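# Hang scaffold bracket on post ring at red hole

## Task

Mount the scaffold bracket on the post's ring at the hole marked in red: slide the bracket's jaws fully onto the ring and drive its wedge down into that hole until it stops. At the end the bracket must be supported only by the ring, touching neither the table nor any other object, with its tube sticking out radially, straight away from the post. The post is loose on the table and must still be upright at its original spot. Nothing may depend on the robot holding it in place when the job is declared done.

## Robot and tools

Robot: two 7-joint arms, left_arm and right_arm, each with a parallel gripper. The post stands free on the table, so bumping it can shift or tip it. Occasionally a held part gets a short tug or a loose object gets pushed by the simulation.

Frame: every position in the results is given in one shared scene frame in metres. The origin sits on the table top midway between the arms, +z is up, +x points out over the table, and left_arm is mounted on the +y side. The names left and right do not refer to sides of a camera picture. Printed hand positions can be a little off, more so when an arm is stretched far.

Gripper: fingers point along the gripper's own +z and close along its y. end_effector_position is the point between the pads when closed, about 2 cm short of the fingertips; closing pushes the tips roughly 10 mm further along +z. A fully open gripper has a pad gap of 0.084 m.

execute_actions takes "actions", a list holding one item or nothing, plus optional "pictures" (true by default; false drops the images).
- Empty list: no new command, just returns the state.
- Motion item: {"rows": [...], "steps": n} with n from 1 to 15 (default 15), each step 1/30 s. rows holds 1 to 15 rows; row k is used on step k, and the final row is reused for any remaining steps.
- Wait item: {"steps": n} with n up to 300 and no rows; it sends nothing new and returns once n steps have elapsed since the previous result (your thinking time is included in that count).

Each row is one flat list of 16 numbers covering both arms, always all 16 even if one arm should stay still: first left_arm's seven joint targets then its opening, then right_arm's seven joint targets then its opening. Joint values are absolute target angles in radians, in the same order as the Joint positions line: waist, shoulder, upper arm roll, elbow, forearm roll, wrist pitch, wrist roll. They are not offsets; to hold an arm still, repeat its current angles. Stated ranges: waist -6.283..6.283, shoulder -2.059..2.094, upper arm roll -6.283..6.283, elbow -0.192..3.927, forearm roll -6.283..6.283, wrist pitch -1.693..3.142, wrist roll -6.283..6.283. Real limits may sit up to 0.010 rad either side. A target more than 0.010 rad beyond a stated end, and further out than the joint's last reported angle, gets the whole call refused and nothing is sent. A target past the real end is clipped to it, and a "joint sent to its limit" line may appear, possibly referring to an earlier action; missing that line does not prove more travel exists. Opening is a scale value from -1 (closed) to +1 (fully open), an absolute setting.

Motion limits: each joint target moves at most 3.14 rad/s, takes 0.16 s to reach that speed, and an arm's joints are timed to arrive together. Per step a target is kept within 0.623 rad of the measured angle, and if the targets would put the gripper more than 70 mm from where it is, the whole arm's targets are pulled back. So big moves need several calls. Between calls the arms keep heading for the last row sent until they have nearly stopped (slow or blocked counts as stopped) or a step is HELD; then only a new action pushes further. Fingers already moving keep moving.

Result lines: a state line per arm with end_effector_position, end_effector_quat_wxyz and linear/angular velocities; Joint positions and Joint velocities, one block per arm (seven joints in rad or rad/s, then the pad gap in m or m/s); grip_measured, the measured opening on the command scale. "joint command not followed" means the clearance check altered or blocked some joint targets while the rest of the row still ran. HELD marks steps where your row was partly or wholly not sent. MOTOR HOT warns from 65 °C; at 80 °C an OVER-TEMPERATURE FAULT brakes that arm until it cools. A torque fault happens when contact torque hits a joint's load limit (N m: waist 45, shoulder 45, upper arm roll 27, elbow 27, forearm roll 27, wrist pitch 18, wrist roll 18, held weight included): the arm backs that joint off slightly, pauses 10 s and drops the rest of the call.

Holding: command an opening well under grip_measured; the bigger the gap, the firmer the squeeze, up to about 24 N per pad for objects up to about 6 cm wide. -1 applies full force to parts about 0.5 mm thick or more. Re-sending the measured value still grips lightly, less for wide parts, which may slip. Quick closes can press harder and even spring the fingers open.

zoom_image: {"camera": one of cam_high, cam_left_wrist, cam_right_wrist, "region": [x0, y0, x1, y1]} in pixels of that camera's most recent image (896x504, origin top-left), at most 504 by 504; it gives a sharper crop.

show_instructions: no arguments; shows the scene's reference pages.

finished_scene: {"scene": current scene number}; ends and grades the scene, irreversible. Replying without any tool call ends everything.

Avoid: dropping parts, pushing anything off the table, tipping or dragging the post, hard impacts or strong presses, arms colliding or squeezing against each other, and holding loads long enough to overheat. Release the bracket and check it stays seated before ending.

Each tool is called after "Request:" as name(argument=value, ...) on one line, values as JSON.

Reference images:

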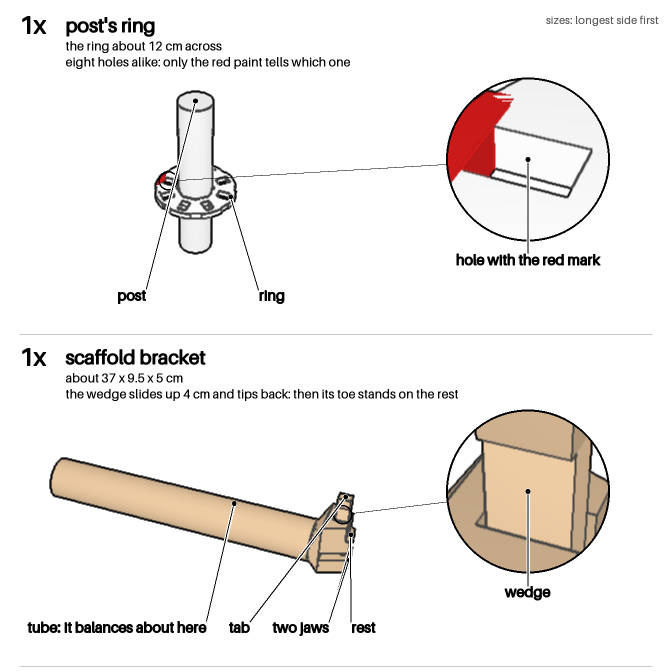

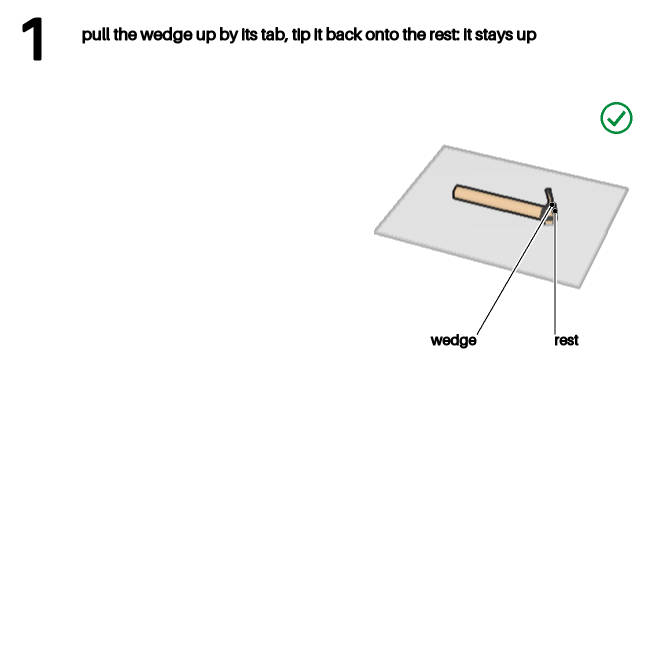

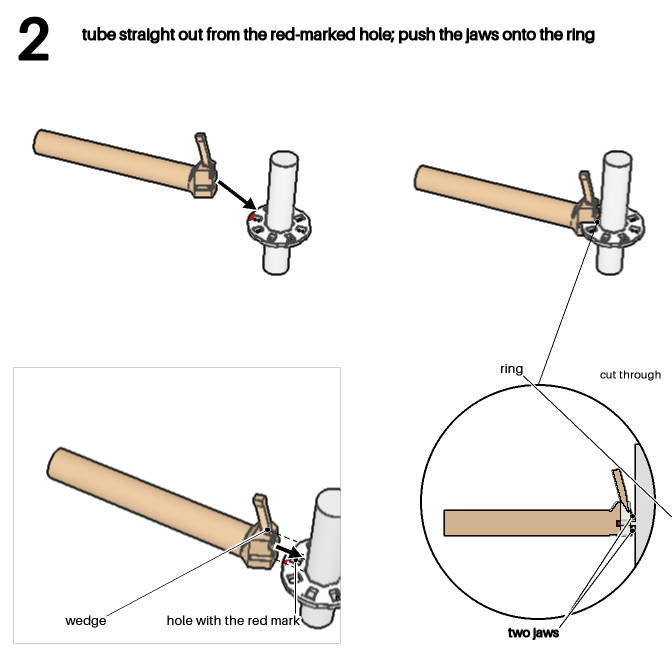

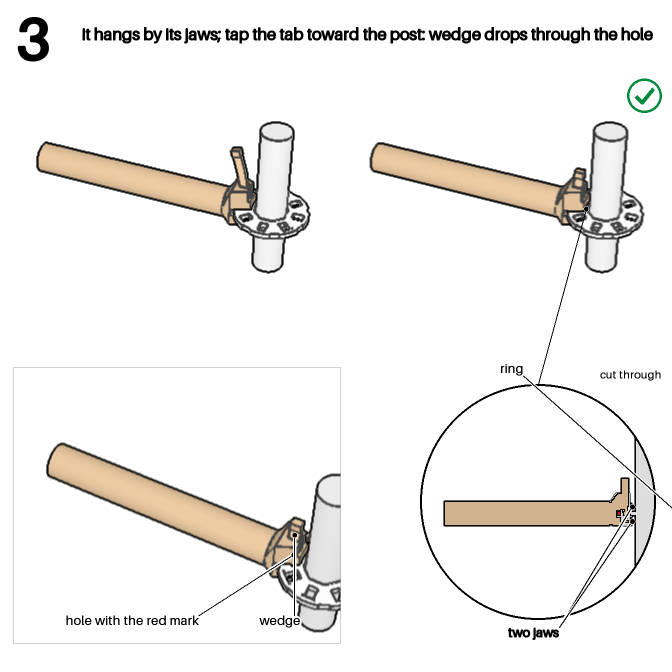

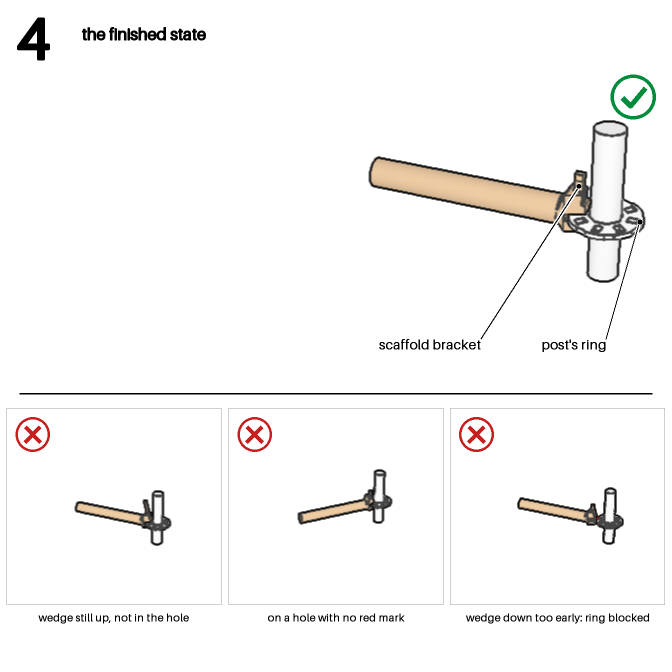

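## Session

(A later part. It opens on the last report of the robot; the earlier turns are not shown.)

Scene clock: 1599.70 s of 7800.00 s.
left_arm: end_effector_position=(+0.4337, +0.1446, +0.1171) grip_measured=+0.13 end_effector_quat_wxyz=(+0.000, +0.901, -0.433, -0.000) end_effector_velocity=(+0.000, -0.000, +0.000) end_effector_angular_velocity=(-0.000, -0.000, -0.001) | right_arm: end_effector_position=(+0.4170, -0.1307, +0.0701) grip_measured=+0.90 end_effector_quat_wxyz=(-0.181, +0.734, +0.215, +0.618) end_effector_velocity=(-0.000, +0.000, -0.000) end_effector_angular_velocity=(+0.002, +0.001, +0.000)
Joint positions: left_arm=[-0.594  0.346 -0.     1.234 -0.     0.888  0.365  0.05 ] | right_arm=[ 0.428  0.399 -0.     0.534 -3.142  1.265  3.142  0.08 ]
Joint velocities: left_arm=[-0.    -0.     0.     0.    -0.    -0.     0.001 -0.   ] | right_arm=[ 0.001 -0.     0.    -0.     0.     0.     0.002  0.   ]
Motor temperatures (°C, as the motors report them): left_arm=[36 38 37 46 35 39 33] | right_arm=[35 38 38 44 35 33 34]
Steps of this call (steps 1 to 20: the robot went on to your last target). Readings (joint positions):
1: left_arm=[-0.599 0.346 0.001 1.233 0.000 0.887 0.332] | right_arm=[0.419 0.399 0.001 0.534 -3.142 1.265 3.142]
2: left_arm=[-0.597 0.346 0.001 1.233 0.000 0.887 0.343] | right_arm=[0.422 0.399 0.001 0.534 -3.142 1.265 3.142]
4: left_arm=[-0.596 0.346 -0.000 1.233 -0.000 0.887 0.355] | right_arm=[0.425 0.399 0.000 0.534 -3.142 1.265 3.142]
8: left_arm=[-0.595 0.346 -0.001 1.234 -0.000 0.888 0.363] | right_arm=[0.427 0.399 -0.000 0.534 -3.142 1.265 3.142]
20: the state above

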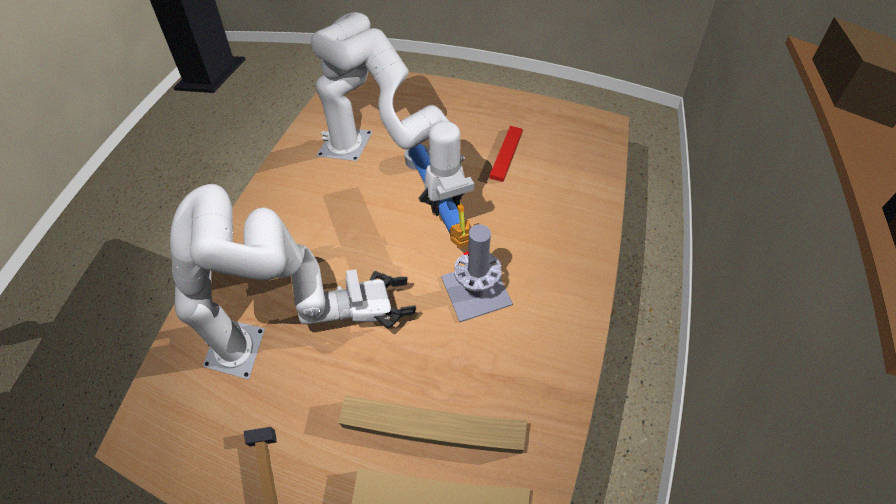

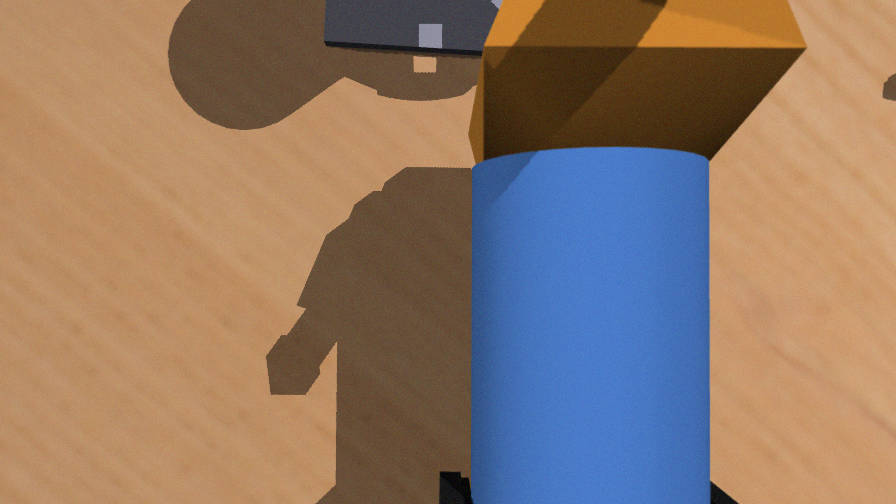

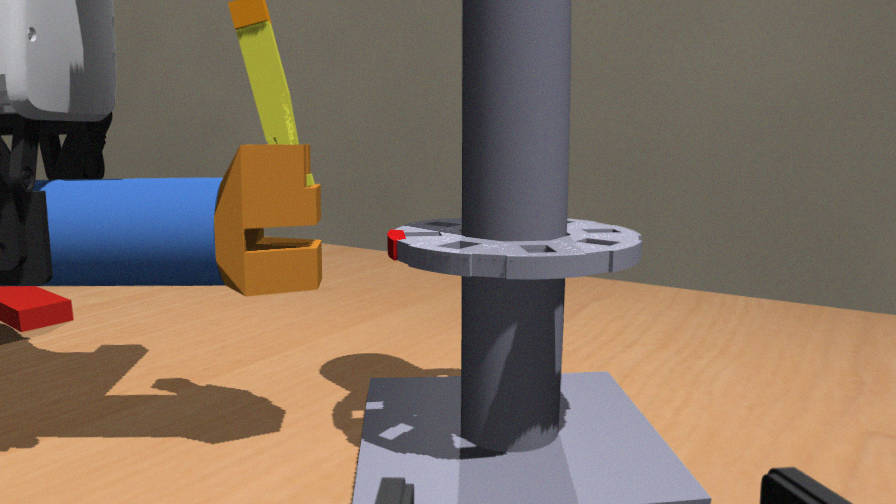

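Request:
execute_actions(actions=[{"rows": [[-0.5936,0.3487,0,1.2325,0,0.8838,0.3654,-1,0.428,0.6508,0,0.9017,-3.1416,1.1991,3.1416,1.0],[-0.5936,0.3510,0,1.2311,0,0.8801,0.3654,-1,0.428,0.6508,0,0.9017,-3.1416,1.1991,3.1416,1.0],[-0.5936,0.3533,0,1.2296,0,0.8764,0.3654,-1,0.428,0.6508,0,0.9017,-3.1416,1.1991,3.1416,1.0],[-0.5936,0.3556,0,1.2282,0,0.8727,0.3654,-1,0.428,0.6508,0,0.9017,-3.1416,1.1991,3.1416,1.0]], "steps": 15}], pictures=false)

Request:
execute_actions(actions=[{"steps": 20}])

Scene clock: 1631.90 s of 7800.00 s.
left_arm: end_effector_position=(+0.4341, +0.1446, +0.1115) grip_measured=+0.13 end_effector_quat_wxyz=(+0.000, +0.902, -0.433, +0.000) end_effector_velocity=(+0.000, +0.000, -0.000) end_effector_angular_velocity=(-0.000, -0.000, +0.000) | right_arm: end_effector_position=(+0.4989, -0.0782, +0.0501) grip_measured=+1.00 end_effector_quat_wxyz=(-0.186, +0.719, +0.211, +0.636) end_effector_velocity=(+0.020, +0.011, -0.004) end_effector_angular_velocity=(+0.007, -0.011, -0.002)
Joint positions: left_arm=[-0.594  0.355 -0.     1.229 -0.     0.873  0.365  0.05 ] | right_arm=[ 0.428  0.645 -0.     0.892 -3.142  1.201  3.142  0.084]
Joint velocities: left_arm=[ 0.001 -0.    -0.    -0.001 -0.    -0.001  0.     0.   ] | right_arm=[-0.     0.055 -0.002  0.088 -0.    -0.021  0.001  0.   ]
Motor temperatures (°C, as the motors report them): left_arm=[36 39 37 47 35 39 33] | right_arm=[35 38 38 44 35 33 34]
Steps of this call (steps 1 to 15: the robot went on to your last target; steps 16 to 90: nothing new was sent; then 28.70 s passed at rest; steps 91 to 105: all 15 steps of this action). Readings (joint positions):
91: left_arm=[-0.594 0.346 -0.000 1.234 -0.000 0.887 0.365] | right_arm=[0.428 0.399 -0.000 0.534 -3.142 1.265 3.142]
92: left_arm=[-0.594 0.347 -0.000 1.234 0.000 0.886 0.365] | right_arm=[0.428 0.401 -0.000 0.537 -3.142 1.264 3.142]
94: left_arm=[-0.594 0.349 -0.000 1.233 0.000 0.882 0.365] | right_arm=[0.428 0.429 -0.000 0.577 -3.142 1.256 3.142]
98: left_arm=[-0.594 0.355 0.000 1.228 -0.000 0.875 0.365] | right_arm=[0.428 0.558 0.000 0.769 -3.142 1.224 3.142]
105: the state above

Scene clock: 1632.57 s of 7800.00 s.
left_arm: end_effector_position=(+0.4338, +0.1447, +0.1111) grip_measured=+0.13 end_effector_quat_wxyz=(-0.000, +0.902, -0.433, -0.000) end_effector_velocity=(-0.000, -0.000, +0.000) end_effector_angular_velocity=(+0.000, -0.000, -0.001) | right_arm: end_effector_position=(+0.5011, -0.0767, +0.0500) grip_measured=+1.00 end_effector_quat_wxyz=(-0.186, +0.718, +0.210, +0.636) end_effector_velocity=(+0.000, -0.001, -0.000) end_effector_angular_velocity=(-0.000, +0.001, -0.001)
Joint positions: left_arm=[-0.594  0.356  0.     1.228 -0.     0.873  0.365  0.05 ] | right_arm=[ 0.428  0.651 -0.     0.902 -3.142  1.199  3.142  0.084]
Joint velocities: left_arm=[-0.    -0.    -0.    -0.     0.    -0.     0.001  0.   ] | right_arm=[-0.001  0.001  0.001  0.     0.     0.    -0.     0.   ]
Motor temperatures (°C, as the motors report them): left_arm=[36 39 37 47 35 39 33] | right_arm=[35 38 38 44 35 33 34]
Steps of this call (steps 1 to 15: the robot went on to your last target; steps 16 to 20: nothing new was sent). Readings (joint positions):
1: left_arm=[-0.594 0.355 -0.000 1.229 -0.000 0.873 0.365] | right_arm=[0.428 0.646 -0.000 0.894 -3.142 1.200 3.142]
2: left_arm=[-0.594 0.355 -0.000 1.229 0.000 0.873 0.365] | right_arm=[0.428 0.647 -0.000 0.896 -3.142 1.200 3.142]
4: left_arm=[-0.594 0.356 -0.000 1.228 0.000 0.873 0.365] | right_arm=[0.428 0.649 -0.000 0.899 -3.142 1.199 3.142]
8: left_arm=[-0.594 0.356 0.000 1.228 -0.000 0.873 0.365] | right_arm=[0.428 0.650 -0.000 0.901 -3.142 1.199 3.142]
20: the state above
All arms were judged still, so your last target was given up. Only a new action makes them travel on or press farther. Fingers that are still opening or closing keep moving.

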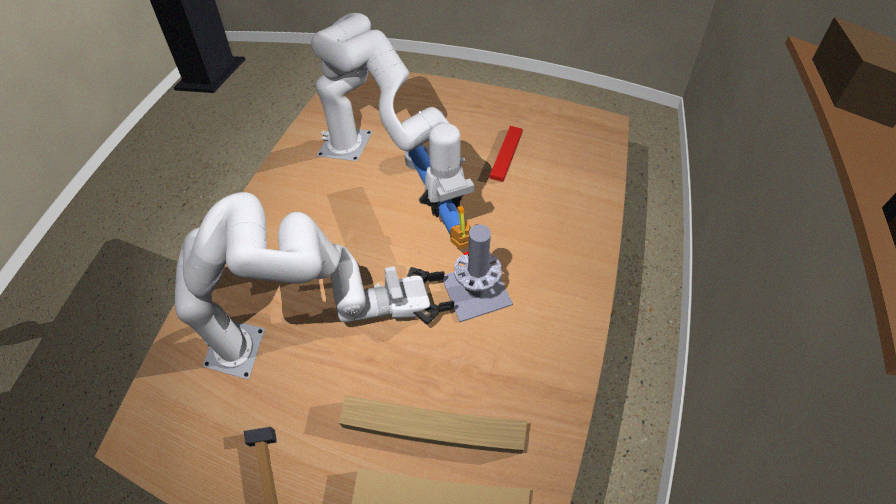

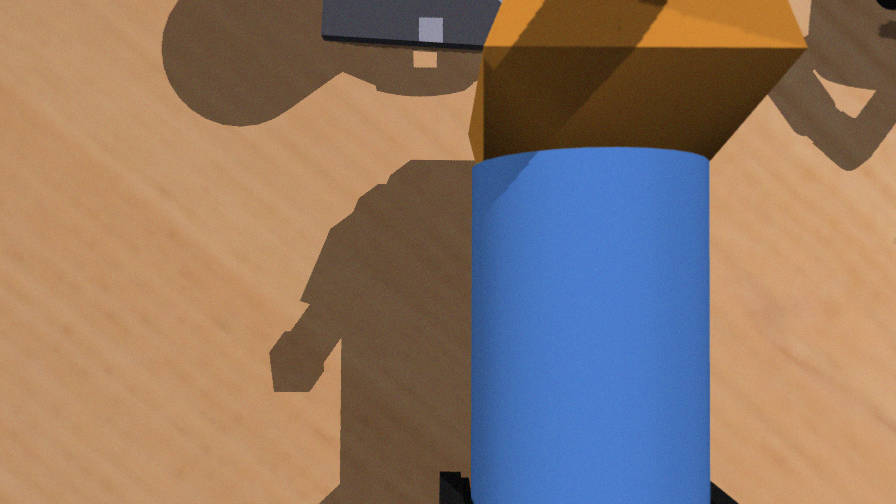

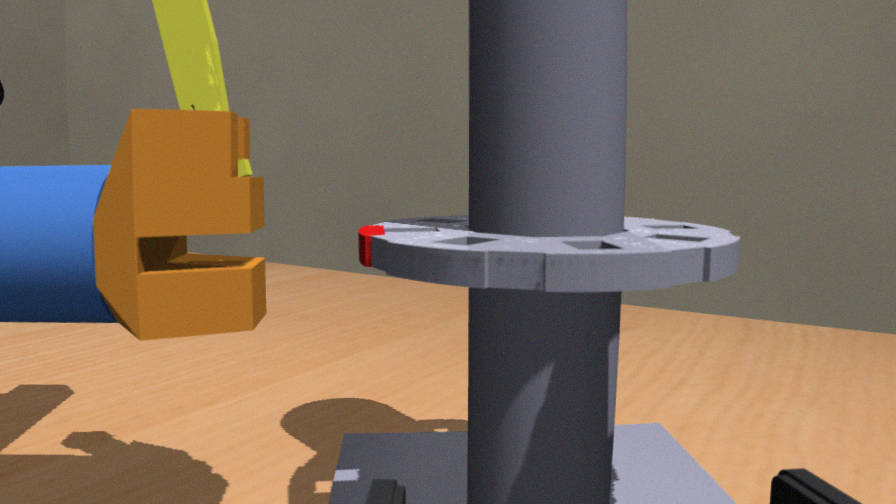

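Request:
execute_actions(actions=[{"rows": [[-0.5936,0.3556,0,1.2282,0,0.8727,0.3654,-1,0.4278,0.6605,0,0.9240,-3.1416,1.1865,3.1416,1.0],[-0.5936,0.3556,0,1.2282,0,0.8727,0.3654,-1,0.4276,0.6701,0,0.9462,-3.1416,1.1739,3.1416,1.0],[-0.5936,0.3556,0,1.2282,0,0.8727,0.3654,-1,0.4274,0.6798,0,0.9685,-3.1416,1.1613,3.1416,1.0],[-0.5936,0.3556,0,1.2282,0,0.8727,0.3654,-1,0.4272,0.6895,0,0.9908,-3.1416,1.1487,3.1416,1.0],[-0.5936,0.3556,0,1.2282,0,0.8727,0.3654,-1,0.4270,0.6992,0,1.0130,-3.1416,1.1362,3.1416,1.0],[-0.5936,0.3556,0,1.2282,0,0.8727,0.3654,-1,0.4268,0.7088,0,1.0353,-3.1416,1.1236,3.1416,1.0],[-0.5936,0.3556,0,1.2282,0,0.8727,0.3654,-1,0.4265,0.7185,0,1.0576,-3.1416,1.1110,3.1416,1.0],[-0.5936,0.3556,0,1.2282,0,0.8727,0.3654,-1,0.4265,0.7296,0,1.0820,-3.1416,1.0977,3.1416,1.0],[-0.5936,0.3556,0,1.2282,0,0.8727,0.3654,-1,0.4265,0.7408,0,1.1065,-3.1416,1.0844,3.1416,1.0],[-0.5936,0.3556,0,1.2282,0,0.8727,0.3654,-1,0.4265,0.7519,0,1.1309,-3.1416,1.0711,3.1416,1.0],[-0.5936,0.3556,0,1.2282,0,0.8727,0.3654,-1,0.4265,0.7630,0,1.1553,-3.1416,1.0577,3.1416,1.0],[-0.5936,0.3556,0,1.2282,0,0.8727,0.3654,-1,0.4265,0.7742,0,1.1798,-3.1416,1.0444,3.1416,1.0],[-0.5936,0.3556,0,1.2282,0,0.8727,0.3654,-1,0.4265,0.7853,0,1.2042,-3.1416,1.0311,3.1416,1.0]], "steps": 15}], pictures=false)

Request:
execute_actions(actions=[{"steps": 20}])

Scene clock: 1654.10 s of 7800.00 s.
left_arm: end_effector_position=(+0.4338, +0.1447, +0.1111) grip_measured=+0.13 end_effector_quat_wxyz=(-0.000, +0.902, -0.433, -0.000) end_effector_velocity=(+0.000, -0.000, +0.000) end_effector_angular_velocity=(+0.000, -0.001, -0.001) | right_arm: end_effector_position=(+0.5568, -0.0422, +0.0501) grip_measured=+1.00 end_effector_quat_wxyz=(-0.186, +0.718, +0.210, +0.637) end_effector_velocity=(+0.109, +0.072, +0.009) end_effector_angular_velocity=(+0.016, -0.023, +0.003)
Joint positions: left_arm=[-0.594  0.356  0.     1.228  0.     0.873  0.365  0.05 ] | right_arm=[ 0.427  0.767  0.     1.163 -3.142  1.055  3.142  0.084]
Joint velocities: left_arm=[ 0.     0.    -0.     0.001  0.001 -0.     0.     0.   ] | right_arm=[ 0.001  0.243  0.001  0.542 -0.002 -0.27   0.001 -0.   ]
Motor temperatures (°C, as the motors report them): left_arm=[36 39 37 47 35 39 33] | right_arm=[35 39 38 44 35 33 34]
Steps of this call (steps 1 to 90: nothing new was sent; then 18.03 s passed at rest; steps 91 to 105: all 15 steps of this action). Readings (joint positions):
91: left_arm=[-0.594 0.356 -0.000 1.228 0.000 0.873 0.365] | right_arm=[0.428 0.651 0.000 0.902 -3.142 1.199 3.142]
92: left_arm=[-0.594 0.356 0.000 1.228 0.000 0.873 0.365] | right_arm=[0.428 0.652 -0.000 0.905 -3.142 1.196 3.142]
94: left_arm=[-0.594 0.356 0.000 1.228 -0.000 0.873 0.365] | right_arm=[0.428 0.663 -0.000 0.928 -3.142 1.183 3.142]
98: left_arm=[-0.594 0.356 -0.000 1.228 0.000 0.873 0.365] | right_arm=[0.427 0.695 0.000 1.005 -3.142 1.141 3.142]
105: the state above

Scene clock: 1654.77 s of 7800.00 s.
left_arm: end_effector_position=(+0.4338, +0.1447, +0.1111) grip_measured=+0.13 end_effector_quat_wxyz=(-0.000, +0.902, -0.433, -0.000) end_effector_velocity=(+0.001, -0.000, +0.001) end_effector_angular_velocity=(-0.001, -0.002, +0.001) | right_arm: end_effector_position=(+0.5648, -0.0371, +0.0500) grip_measured=+1.00 end_effector_quat_wxyz=(-0.186, +0.718, +0.210, +0.637) end_effector_velocity=(+0.001, -0.001, +0.000) end_effector_angular_velocity=(+0.001, -0.000, -0.003)
Joint positions: left_arm=[-0.594  0.356 -0.     1.228 -0.     0.873  0.365  0.05 ] | right_arm=[ 0.426  0.785 -0.     1.204 -3.142  1.031  3.142  0.084]
Joint velocities: left_arm=[ 0.    -0.     0.     0.002 -0.    -0.    -0.     0.   ] | right_arm=[-0.002  0.    -0.001  0.001  0.     0.     0.002  0.   ]
Motor temperatures (°C, as the motors report them): left_arm=[36 39 37 47 35 39 33] | right_arm=[35 39 38 44 35 33 34]
Steps of this call (steps 1 to 20: the robot went on to your last target). Readings (joint positions):
1: left_arm=[-0.594 0.356 -0.000 1.228 -0.000 0.873 0.365] | right_arm=[0.427 0.773 0.000 1.177 -3.142 1.047 3.142]
2: left_arm=[-0.594 0.356 -0.000 1.228 -0.000 0.873 0.365] | right_arm=[0.427 0.777 0.000 1.187 -3.142 1.042 3.142]
4: left_arm=[-0.594 0.356 0.000 1.228 0.000 0.873 0.365] | right_arm=[0.427 0.781 0.000 1.196 -3.142 1.036 3.142]
8: left_arm=[-0.594 0.356 0.000 1.228 -0.000 0.873 0.365] | right_arm=[0.426 0.784 -0.000 1.201 -3.142 1.032 3.142]
20: the state above

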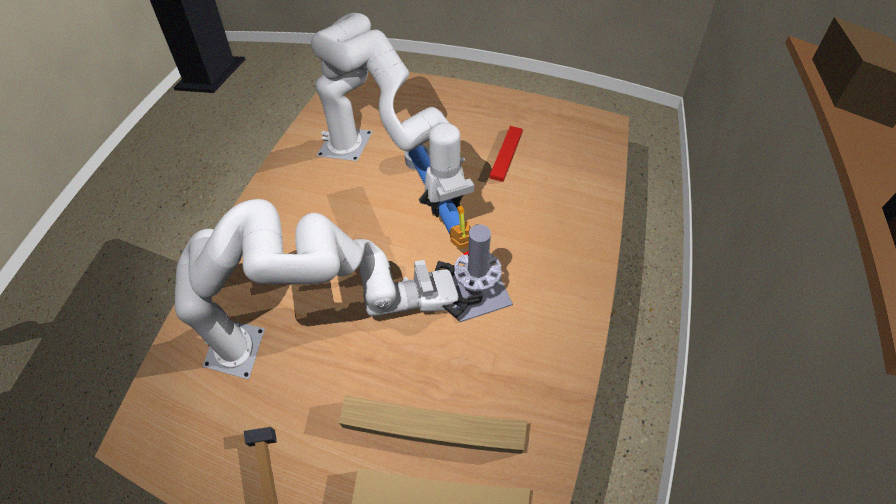

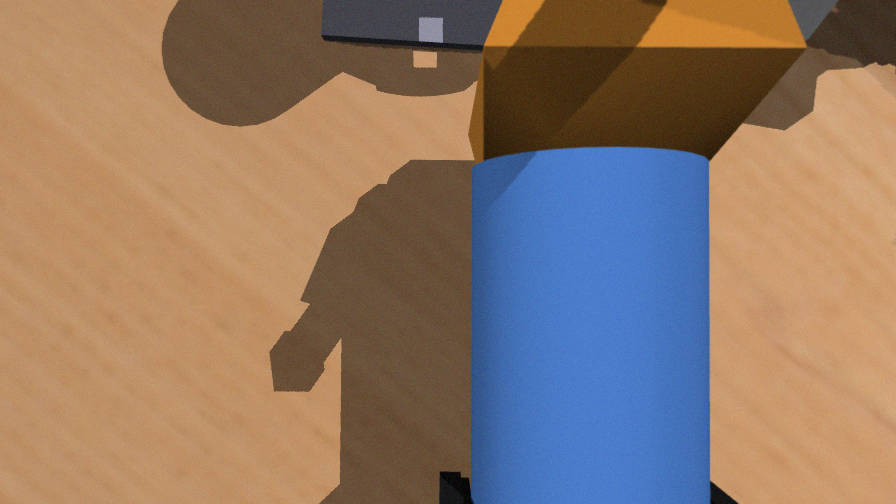

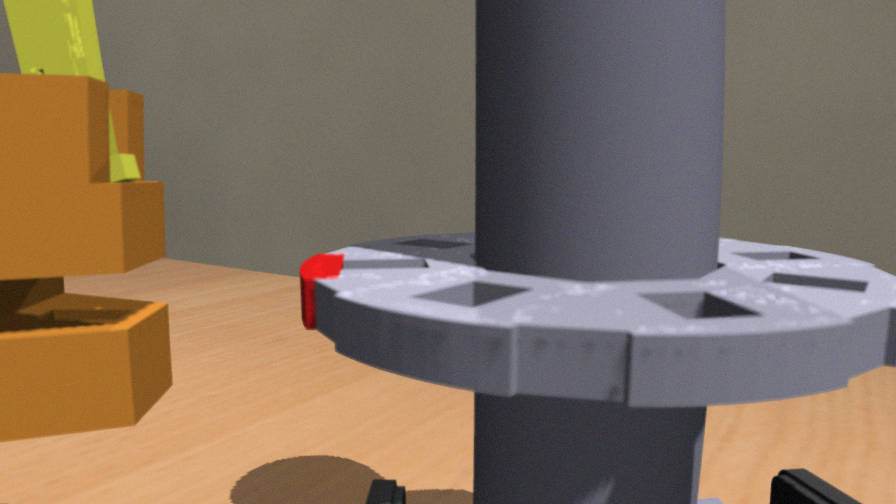

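Request:
execute_actions(actions=[])

Scene clock: 1683.33 s of 7800.00 s.
left_arm: end_effector_position=(+0.4338, +0.1447, +0.1111) grip_measured=+0.13 end_effector_quat_wxyz=(-0.000, +0.902, -0.433, -0.000) end_effector_velocity=(+0.000, +0.000, +0.000) end_effector_angular_velocity=(+0.000, -0.001, +0.001) | right_arm: end_effector_position=(+0.5648, -0.0371, +0.0500) grip_measured=+1.00 end_effector_quat_wxyz=(-0.186, +0.718, +0.210, +0.637) end_effector_velocity=(-0.000, -0.000, -0.000) end_effector_angular_velocity=(+0.000, +0.000, +0.000)
Joint positions: left_arm=[-0.594  0.356  0.     1.228  0.     0.873  0.365  0.05 ] | right_arm=[ 0.427  0.785  0.     1.204 -3.142  1.031  3.142  0.084]
Joint velocities: left_arm=[ 0.001  0.    -0.     0.001  0.     0.    -0.001  0.   ] | right_arm=[-0. -0.  0. -0. -0.  0.  0. -0.]
Motor temperatures (°C, as the motors report them): left_arm=[36 39 37 47 35 39 33] | right_arm=[35 39 38 45 35 33 34]
Steps of this call (steps 1 to 15: the robot went on to your last target; steps 16 to 90: nothing new was sent; then 25.57 s passed at rest). Readings (joint positions):
1: left_arm=[-0.594 0.356 0.000 1.228 -0.000 0.873 0.365] | right_arm=[0.426 0.785 -0.000 1.204 -3.142 1.031 3.142]
2: left_arm=[-0.594 0.356 -0.000 1.228 0.000 0.873 0.365] | right_arm=[0.426 0.785 -0.000 1.204 -3.142 1.031 3.142]
4: left_arm=[-0.594 0.356 -0.000 1.228 0.000 0.873 0.365] | right_arm=[0.426 0.785 -0.000 1.204 -3.142 1.031 3.142]
8: left_arm=[-0.594 0.356 -0.000 1.228 0.000 0.873 0.365] | right_arm=[0.427 0.785 -0.000 1.204 -3.142 1.031 3.142]
90: the state above
All arms were judged still, so your last target was given up. Only a new action makes them travel on or press farther. Fingers that are still opening or closing keep moving.

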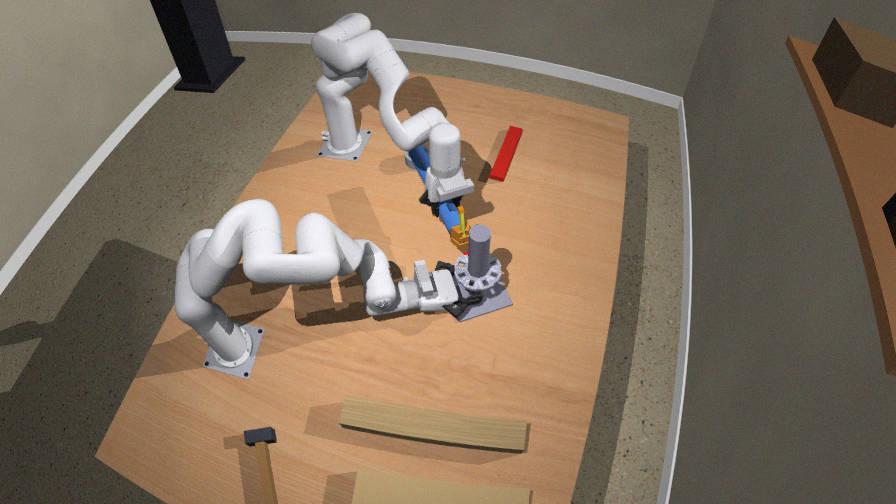

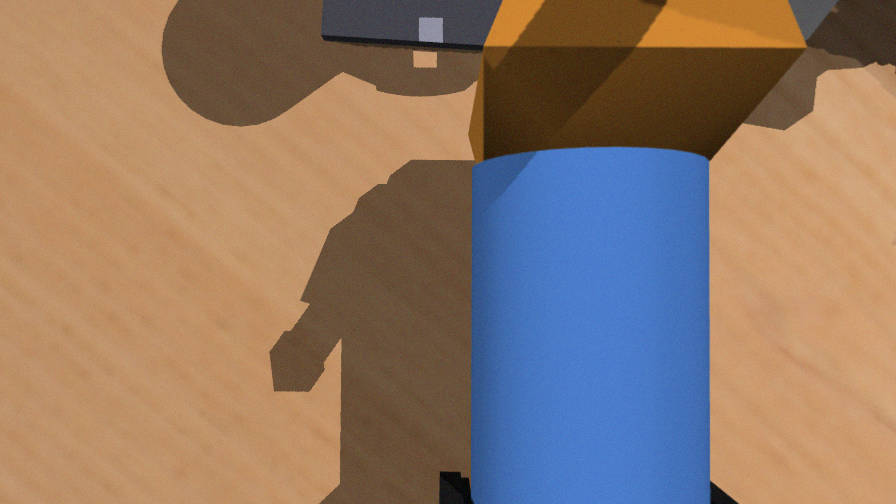

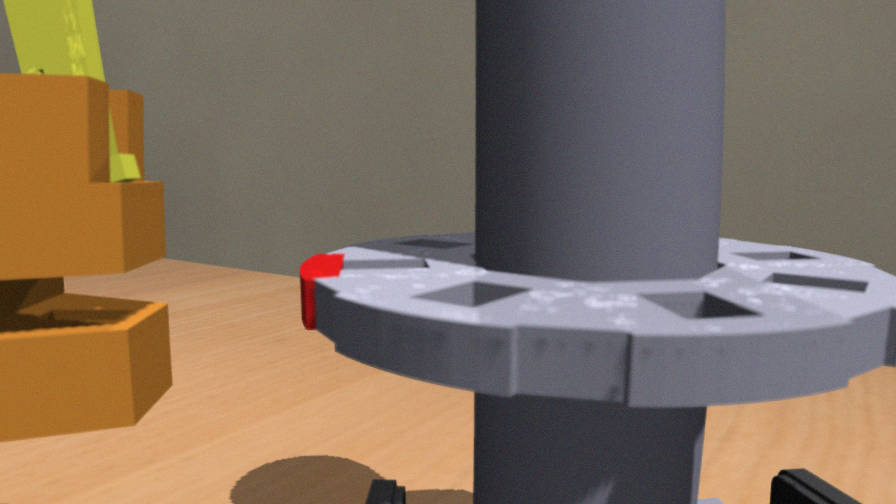

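Request:
execute_actions(actions=[{"rows": [
[-0.5947,0.3603,0,1.2353,0,0.8751,0.3643,-1, 0.4265,0.7853,0,1.2042,-3.1416,1.0311,3.1416,0.95],
[-0.5957,0.3650,0,1.2425,0,0.8775,0.3633,-1, 0.4265,0.7853,0,1.2042,-3.1416,1.0311,3.1416,0.90],
[-0.5968,0.3698,0,1.2496,0,0.8799,0.3622,-1, 0.4265,0.7853,0,1.2042,-3.1416,1.0311,3.1416,0.85],
[-0.5978,0.3745,0,1.2567,0,0.8823,0.3612,-1, 0.4265,0.7853,0,1.2042,-3.1416,1.0311,3.1416,0.80],
[-0.5989,0.3792,0,1.2638,0,0.8847,0.3601,-1, 0.4265,0.7853,0,1.2042,-3.1416,1.0311,3.1416,0.75],
[-0.5999,0.3839,0,1.2710,0,0.8871,0.3591,-1, 0.4265,0.7853,0,1.2042,-3.1416,1.0311,3.1416,0.70],
[-0.6010,0.3886,0,1.2781,0,0.8895,0.3580,-1, 0.4265,0.7853,0,1.2042,-3.1416,1.0311,3.1416,0.65],
[-0.6021,0.3934,0,1.2852,0,0.8919,0.3569,-1, 0.4265,0.7853,0,1.2042,-3.1416,1.0311,3.1416,0.60],
[-0.6031,0.3981,0,1.2923,0,0.8943,0.3559,-1, 0.4265,0.7853,0,1.2042,-3.1416,1.0311,3.1416,0.55],
[-0.6042,0.4028,0,1.2995,0,0.8967,0.3548,-1, 0.4265,0.7853,0,1.2042,-3.1416,1.0311,3.1416,0.50],
[-0.6052,0.4075,0,1.3066,0,0.8991,0.3538,-1, 0.4265,0.7853,0,1.2042,-3.1416,1.0311,3.1416,0.45],
[-0.6063,0.4122,0,1.3137,0,0.9015,0.3527,-1, 0.4265,0.7853,0,1.2042,-3.1416,1.0311,3.1416,0.40],
[-0.6073,0.4170,0,1.3208,0,0.9039,0.3517,-1, 0.4265,0.7853,0,1.2042,-3.1416,1.0311,3.1416,0.35],
[-0.6084,0.4217,0,1.3280,0,0.9063,0.3506,-1, 0.4265,0.7853,0,1.2042,-3.1416,1.0311,3.1416,0.32],
[-0.6095,0.4264,0,1.3351,0,0.9087,0.3496,-1, 0.4265,0.7853,0,1.2042,-3.1416,1.0311,3.1416,0.30]
], "steps": 15}], pictures=false)

Request:
execute_actions(actions=[{"steps": 15}])

Scene clock: 1724.40 s of 7800.00 s.
left_arm: end_effector_position=(+0.4461, +0.1294, +0.1111) grip_measured=+0.13 end_effector_quat_wxyz=(-0.000, +0.902, -0.433, -0.000) end_effector_velocity=(+0.030, -0.038, -0.001) end_effector_angular_velocity=(+0.000, +0.000, +0.000) | right_arm: end_effector_position=(+0.5649, -0.0371, +0.0500) grip_measured=+0.30 end_effector_quat_wxyz=(-0.186, +0.718, +0.210, +0.637) end_effector_velocity=(+0.000, -0.001, -0.001) end_effector_angular_velocity=(-0.001, +0.000, -0.001)
Joint positions: left_arm=[-0.606  0.411 -0.     1.312 -0.     0.901  0.353  0.05 ] | right_arm=[ 0.426  0.785 -0.     1.204 -3.142  1.031  3.142  0.057]
Joint velocities: left_arm=[-0.032  0.141  0.001  0.212 -0.     0.071 -0.031 -0.   ] | right_arm=[-0.001  0.001 -0.    -0.     0.     0.    -0.001 -0.027]
Motor temperatures (°C, as the motors report them): left_arm=[36 39 37 47 35 39 33] | right_arm=[35 40 38 45 35 33 34]
Steps of this call (steps 1 to 90: nothing new was sent; then 37.57 s passed at rest; steps 91 to 105: all 15 steps of this action). Readings (joint positions):
91: left_arm=[-0.594 0.356 0.000 1.228 0.000 0.873 0.365] | right_arm=[0.427 0.785 -0.000 1.204 -3.142 1.031 3.142]
92: left_arm=[-0.594 0.357 0.000 1.230 0.000 0.874 0.365] | right_arm=[0.426 0.785 -0.000 1.204 -3.142 1.031 3.142]
94: left_arm=[-0.595 0.362 0.000 1.238 0.000 0.876 0.364] | right_arm=[0.426 0.785 0.000 1.204 -3.142 1.031 3.142]
98: left_arm=[-0.599 0.379 -0.000 1.263 -0.000 0.884 0.360] | right_arm=[0.426 0.785 -0.000 1.204 -3.142 1.031 3.142]
105: the state above

Scene clock: 1724.90 s of 7800.00 s.
left_arm: end_effector_position=(+0.4494, +0.1253, +0.1111) grip_measured=+0.13 end_effector_quat_wxyz=(-0.000, +0.902, -0.433, -0.000) end_effector_velocity=(-0.001, -0.002, -0.000) end_effector_angular_velocity=(-0.001, +0.000, -0.004) | right_arm: end_effector_position=(+0.5648, -0.0371, +0.0500) grip_measured=+0.29 end_effector_quat_wxyz=(-0.186, +0.718, +0.210, +0.637) end_effector_velocity=(+0.000, -0.001, -0.000) end_effector_angular_velocity=(-0.001, +0.001, -0.001)
Joint positions: left_arm=[-0.609  0.426  0.     1.335  0.     0.909  0.35   0.05 ] | right_arm=[ 0.427  0.785 -0.     1.204 -3.142  1.031  3.142  0.056]
Joint velocities: left_arm=[-0.002  0.001 -0.002  0.001 -0.    -0.     0.001  0.   ] | right_arm=[-0.     0.    -0.001 -0.001  0.    -0.    -0.     0.   ]
Motor temperatures (°C, as the motors report them): left_arm=[36 39 37 47 35 39 33] | right_arm=[35 40 38 45 35 33 34]
Steps of this call (steps 1 to 15: the robot went on to your last target). Readings (joint positions):
1: left_arm=[-0.607 0.416 0.000 1.319 0.000 0.903 0.352] | right_arm=[0.427 0.785 -0.000 1.204 -3.142 1.031 3.142]
2: left_arm=[-0.608 0.420 -0.000 1.325 -0.000 0.905 0.351] | right_arm=[0.426 0.785 -0.000 1.204 -3.142 1.031 3.142]
4: left_arm=[-0.609 0.423 -0.000 1.331 -0.000 0.907 0.350] | right_arm=[0.427 0.785 0.000 1.204 -3.142 1.031 3.142]
8: left_arm=[-0.609 0.426 0.000 1.334 -0.000 0.908 0.350] | right_arm=[0.427 0.785 0.000 1.204 -3.142 1.031 3.142]
15: the state above

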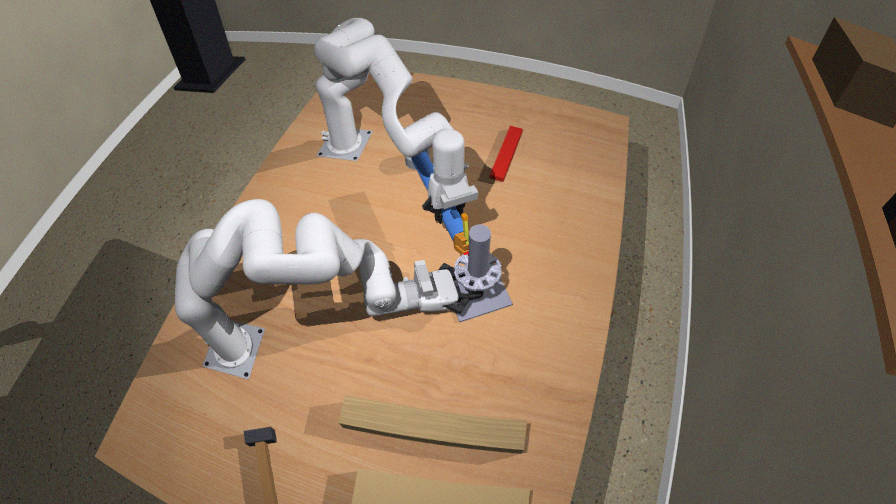

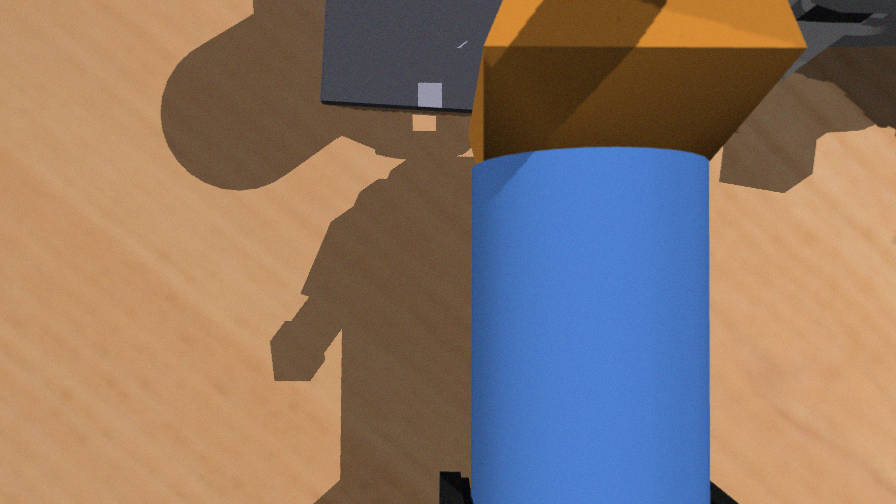

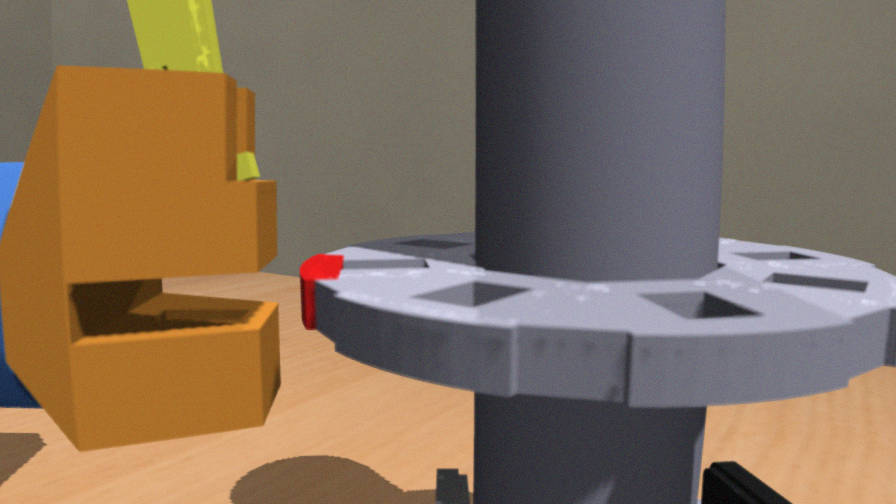

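Request:
zoom_image(camera="cam_right_wrist", region=[180, 200, 440, 400])

Region (180, 200, 440, 400) of cam_right_wrist's 896x504 image, scaled by 1.938, with more detail than that image has; it fills the top 388 rows of this view, and the rest is white.

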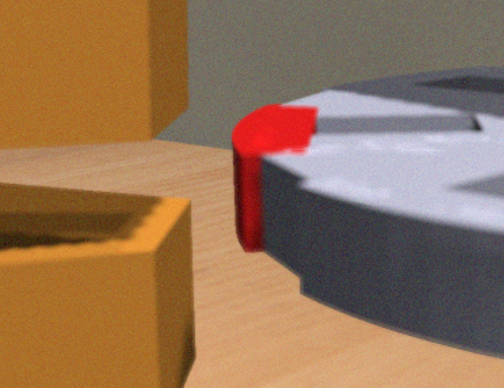

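Request:
zoom_image(camera="cam_right_wrist", region=[400, 384, 800, 504])

Region (400, 384, 800, 504) of cam_right_wrist's 896x504 image, scaled by 1.260, with more detail than that image has; it fills the top 151 rows of this view, and the rest is white.

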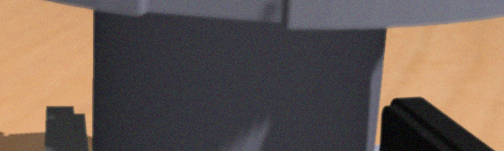

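Request:
execute_actions(actions=[{"rows": [
[-0.6095,0.4264,0,1.3351,0,0.9087,0.3496,-1, 0.4265,0.7853,0,1.2042,-3.1416,1.0311,3.1416,0.28],
[-0.6095,0.4263,0,1.3352,0,0.9089,0.3496,-1, 0.4265,0.7853,0,1.2042,-3.1416,1.0311,3.1416,0.26],
[-0.6095,0.4262,0,1.3352,0,0.9090,0.3496,-1, 0.4265,0.7853,0,1.2042,-3.1416,1.0311,3.1416,0.24],
[-0.6095,0.4261,0,1.3353,0,0.9092,0.3496,-1, 0.4265,0.7853,0,1.2042,-3.1416,1.0311,3.1416,0.22],
[-0.6095,0.4260,0,1.3353,0,0.9093,0.3496,-1, 0.4265,0.7853,0,1.2042,-3.1416,1.0311,3.1416,0.20],
[-0.6095,0.4259,0,1.3354,0,0.9095,0.3496,-1, 0.4265,0.7853,0,1.2042,-3.1416,1.0311,3.1416,0.18],
[-0.6095,0.4258,0,1.3355,0,0.9097,0.3496,-1, 0.4265,0.7853,0,1.2042,-3.1416,1.0311,3.1416,0.16],
[-0.6095,0.4257,0,1.3355,0,0.9098,0.3496,-1, 0.4265,0.7853,0,1.2042,-3.1416,1.0311,3.1416,0.14],
[-0.6095,0.4257,0,1.3355,0,0.9098,0.3496,-1, 0.4265,0.7853,0,1.2042,-3.1416,1.0311,3.1416,0.12],
[-0.6095,0.4257,0,1.3355,0,0.9098,0.3496,-1, 0.4265,0.7853,0,1.2042,-3.1416,1.0311,3.1416,0.10],
[-0.6095,0.4257,0,1.3355,0,0.9098,0.3496,-1, 0.4265,0.7853,0,1.2042,-3.1416,1.0311,3.1416,0.07],
[-0.6095,0.4257,0,1.3355,0,0.9098,0.3496,-1, 0.4265,0.7853,0,1.2042,-3.1416,1.0311,3.1416,0.04],
[-0.6095,0.4257,0,1.3355,0,0.9098,0.3496,-1, 0.4265,0.7853,0,1.2042,-3.1416,1.0311,3.1416,0.0],
[-0.6095,0.4257,0,1.3355,0,0.9098,0.3496,-1, 0.4265,0.7853,0,1.2042,-3.1416,1.0311,3.1416,-0.05],
[-0.6095,0.4257,0,1.3355,0,0.9098,0.3496,-1, 0.4265,0.7853,0,1.2042,-3.1416,1.0311,3.1416,-0.1]
], "steps": 15}])

Scene clock: 1787.73 s of 7800.00 s.
left_arm: end_effector_position=(+0.4494, +0.1252, +0.1116) grip_measured=+0.13 end_effector_quat_wxyz=(-0.000, +0.901, -0.433, +0.000) end_effector_velocity=(-0.000, +0.000, -0.000) end_effector_angular_velocity=(-0.000, +0.001, +0.001) | right_arm: end_effector_position=(+0.5640, -0.0360, +0.0499) grip_measured=+0.13 end_effector_quat_wxyz=(-0.187, +0.718, +0.210, +0.636) end_effector_velocity=(+0.001, -0.001, +0.000) end_effector_angular_velocity=(+0.002, +0.000, -0.003)
Joint positions: left_arm=[-0.61   0.426 -0.     1.335 -0.     0.91   0.35   0.05 ] | right_arm=[ 0.427  0.785  0.001  1.204 -3.142  1.031  3.142  0.05 ]
Joint velocities: left_arm=[ 0.     0.    -0.     0.    -0.     0.001 -0.001  0.   ] | right_arm=[-0.001 -0.    -0.     0.     0.001  0.     0.001  0.   ]
Motor temperatures (°C, as the motors report them): left_arm=[36 39 37 48 35 39 33] | right_arm=[35 40 38 45 35 33 34]
Steps of this call (steps 1 to 15: the robot went on to your last target; steps 16 to 90: nothing new was sent; then 59.33 s passed at rest; steps 91 to 105: all 15 steps of this action). Readings (joint positions):
91: left_arm=[-0.609 0.426 -0.000 1.335 -0.000 0.909 0.350] | right_arm=[0.427 0.785 0.000 1.204 -3.142 1.031 3.142]
92: left_arm=[-0.609 0.426 -0.000 1.335 -0.000 0.909 0.350] | right_arm=[0.427 0.785 0.000 1.204 -3.142 1.031 3.142]
94: left_arm=[-0.609 0.426 0.000 1.335 -0.000 0.909 0.350] | right_arm=[0.427 0.785 0.000 1.204 -3.142 1.031 3.142]
98: left_arm=[-0.609 0.426 0.000 1.335 0.000 0.909 0.350] | right_arm=[0.427 0.785 0.001 1.204 -3.142 1.031 3.142]
105: the state above

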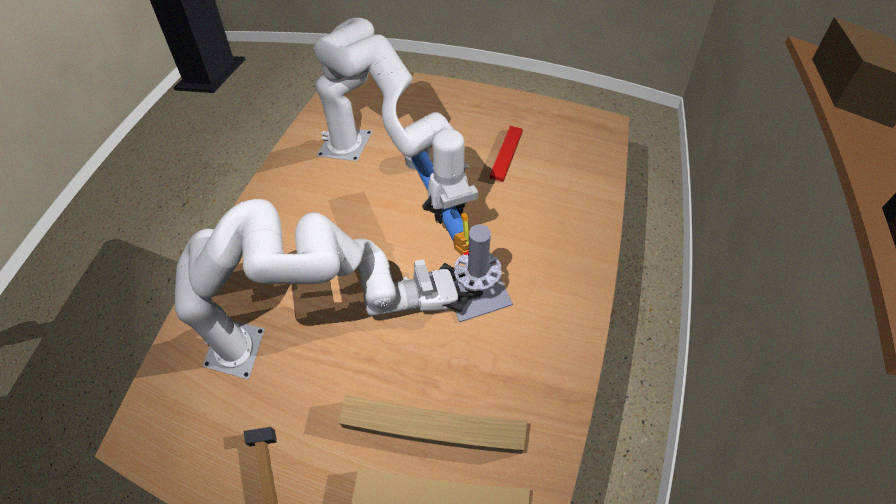

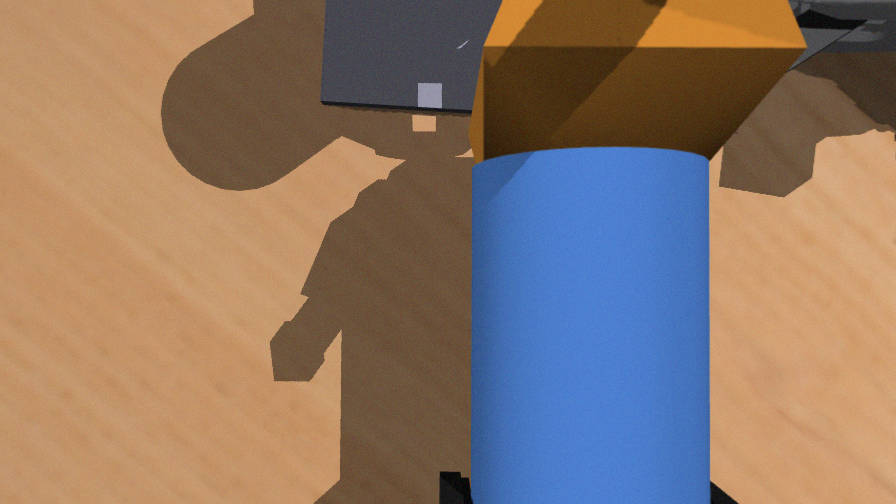

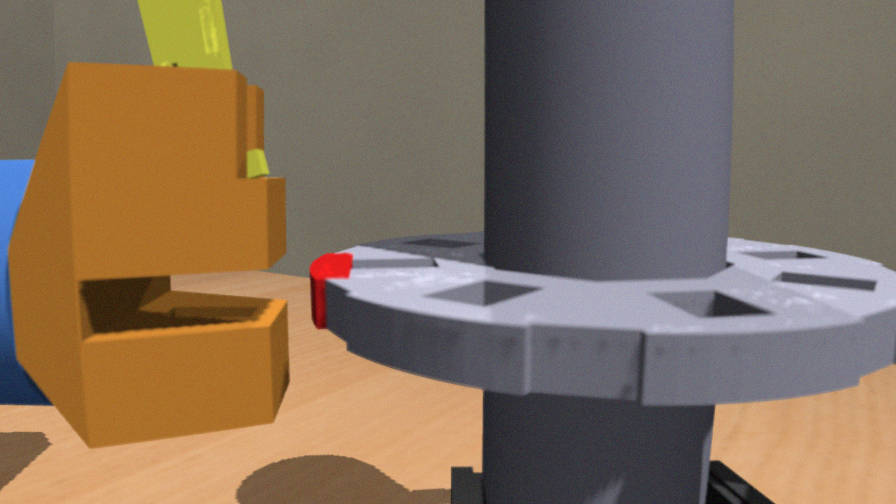

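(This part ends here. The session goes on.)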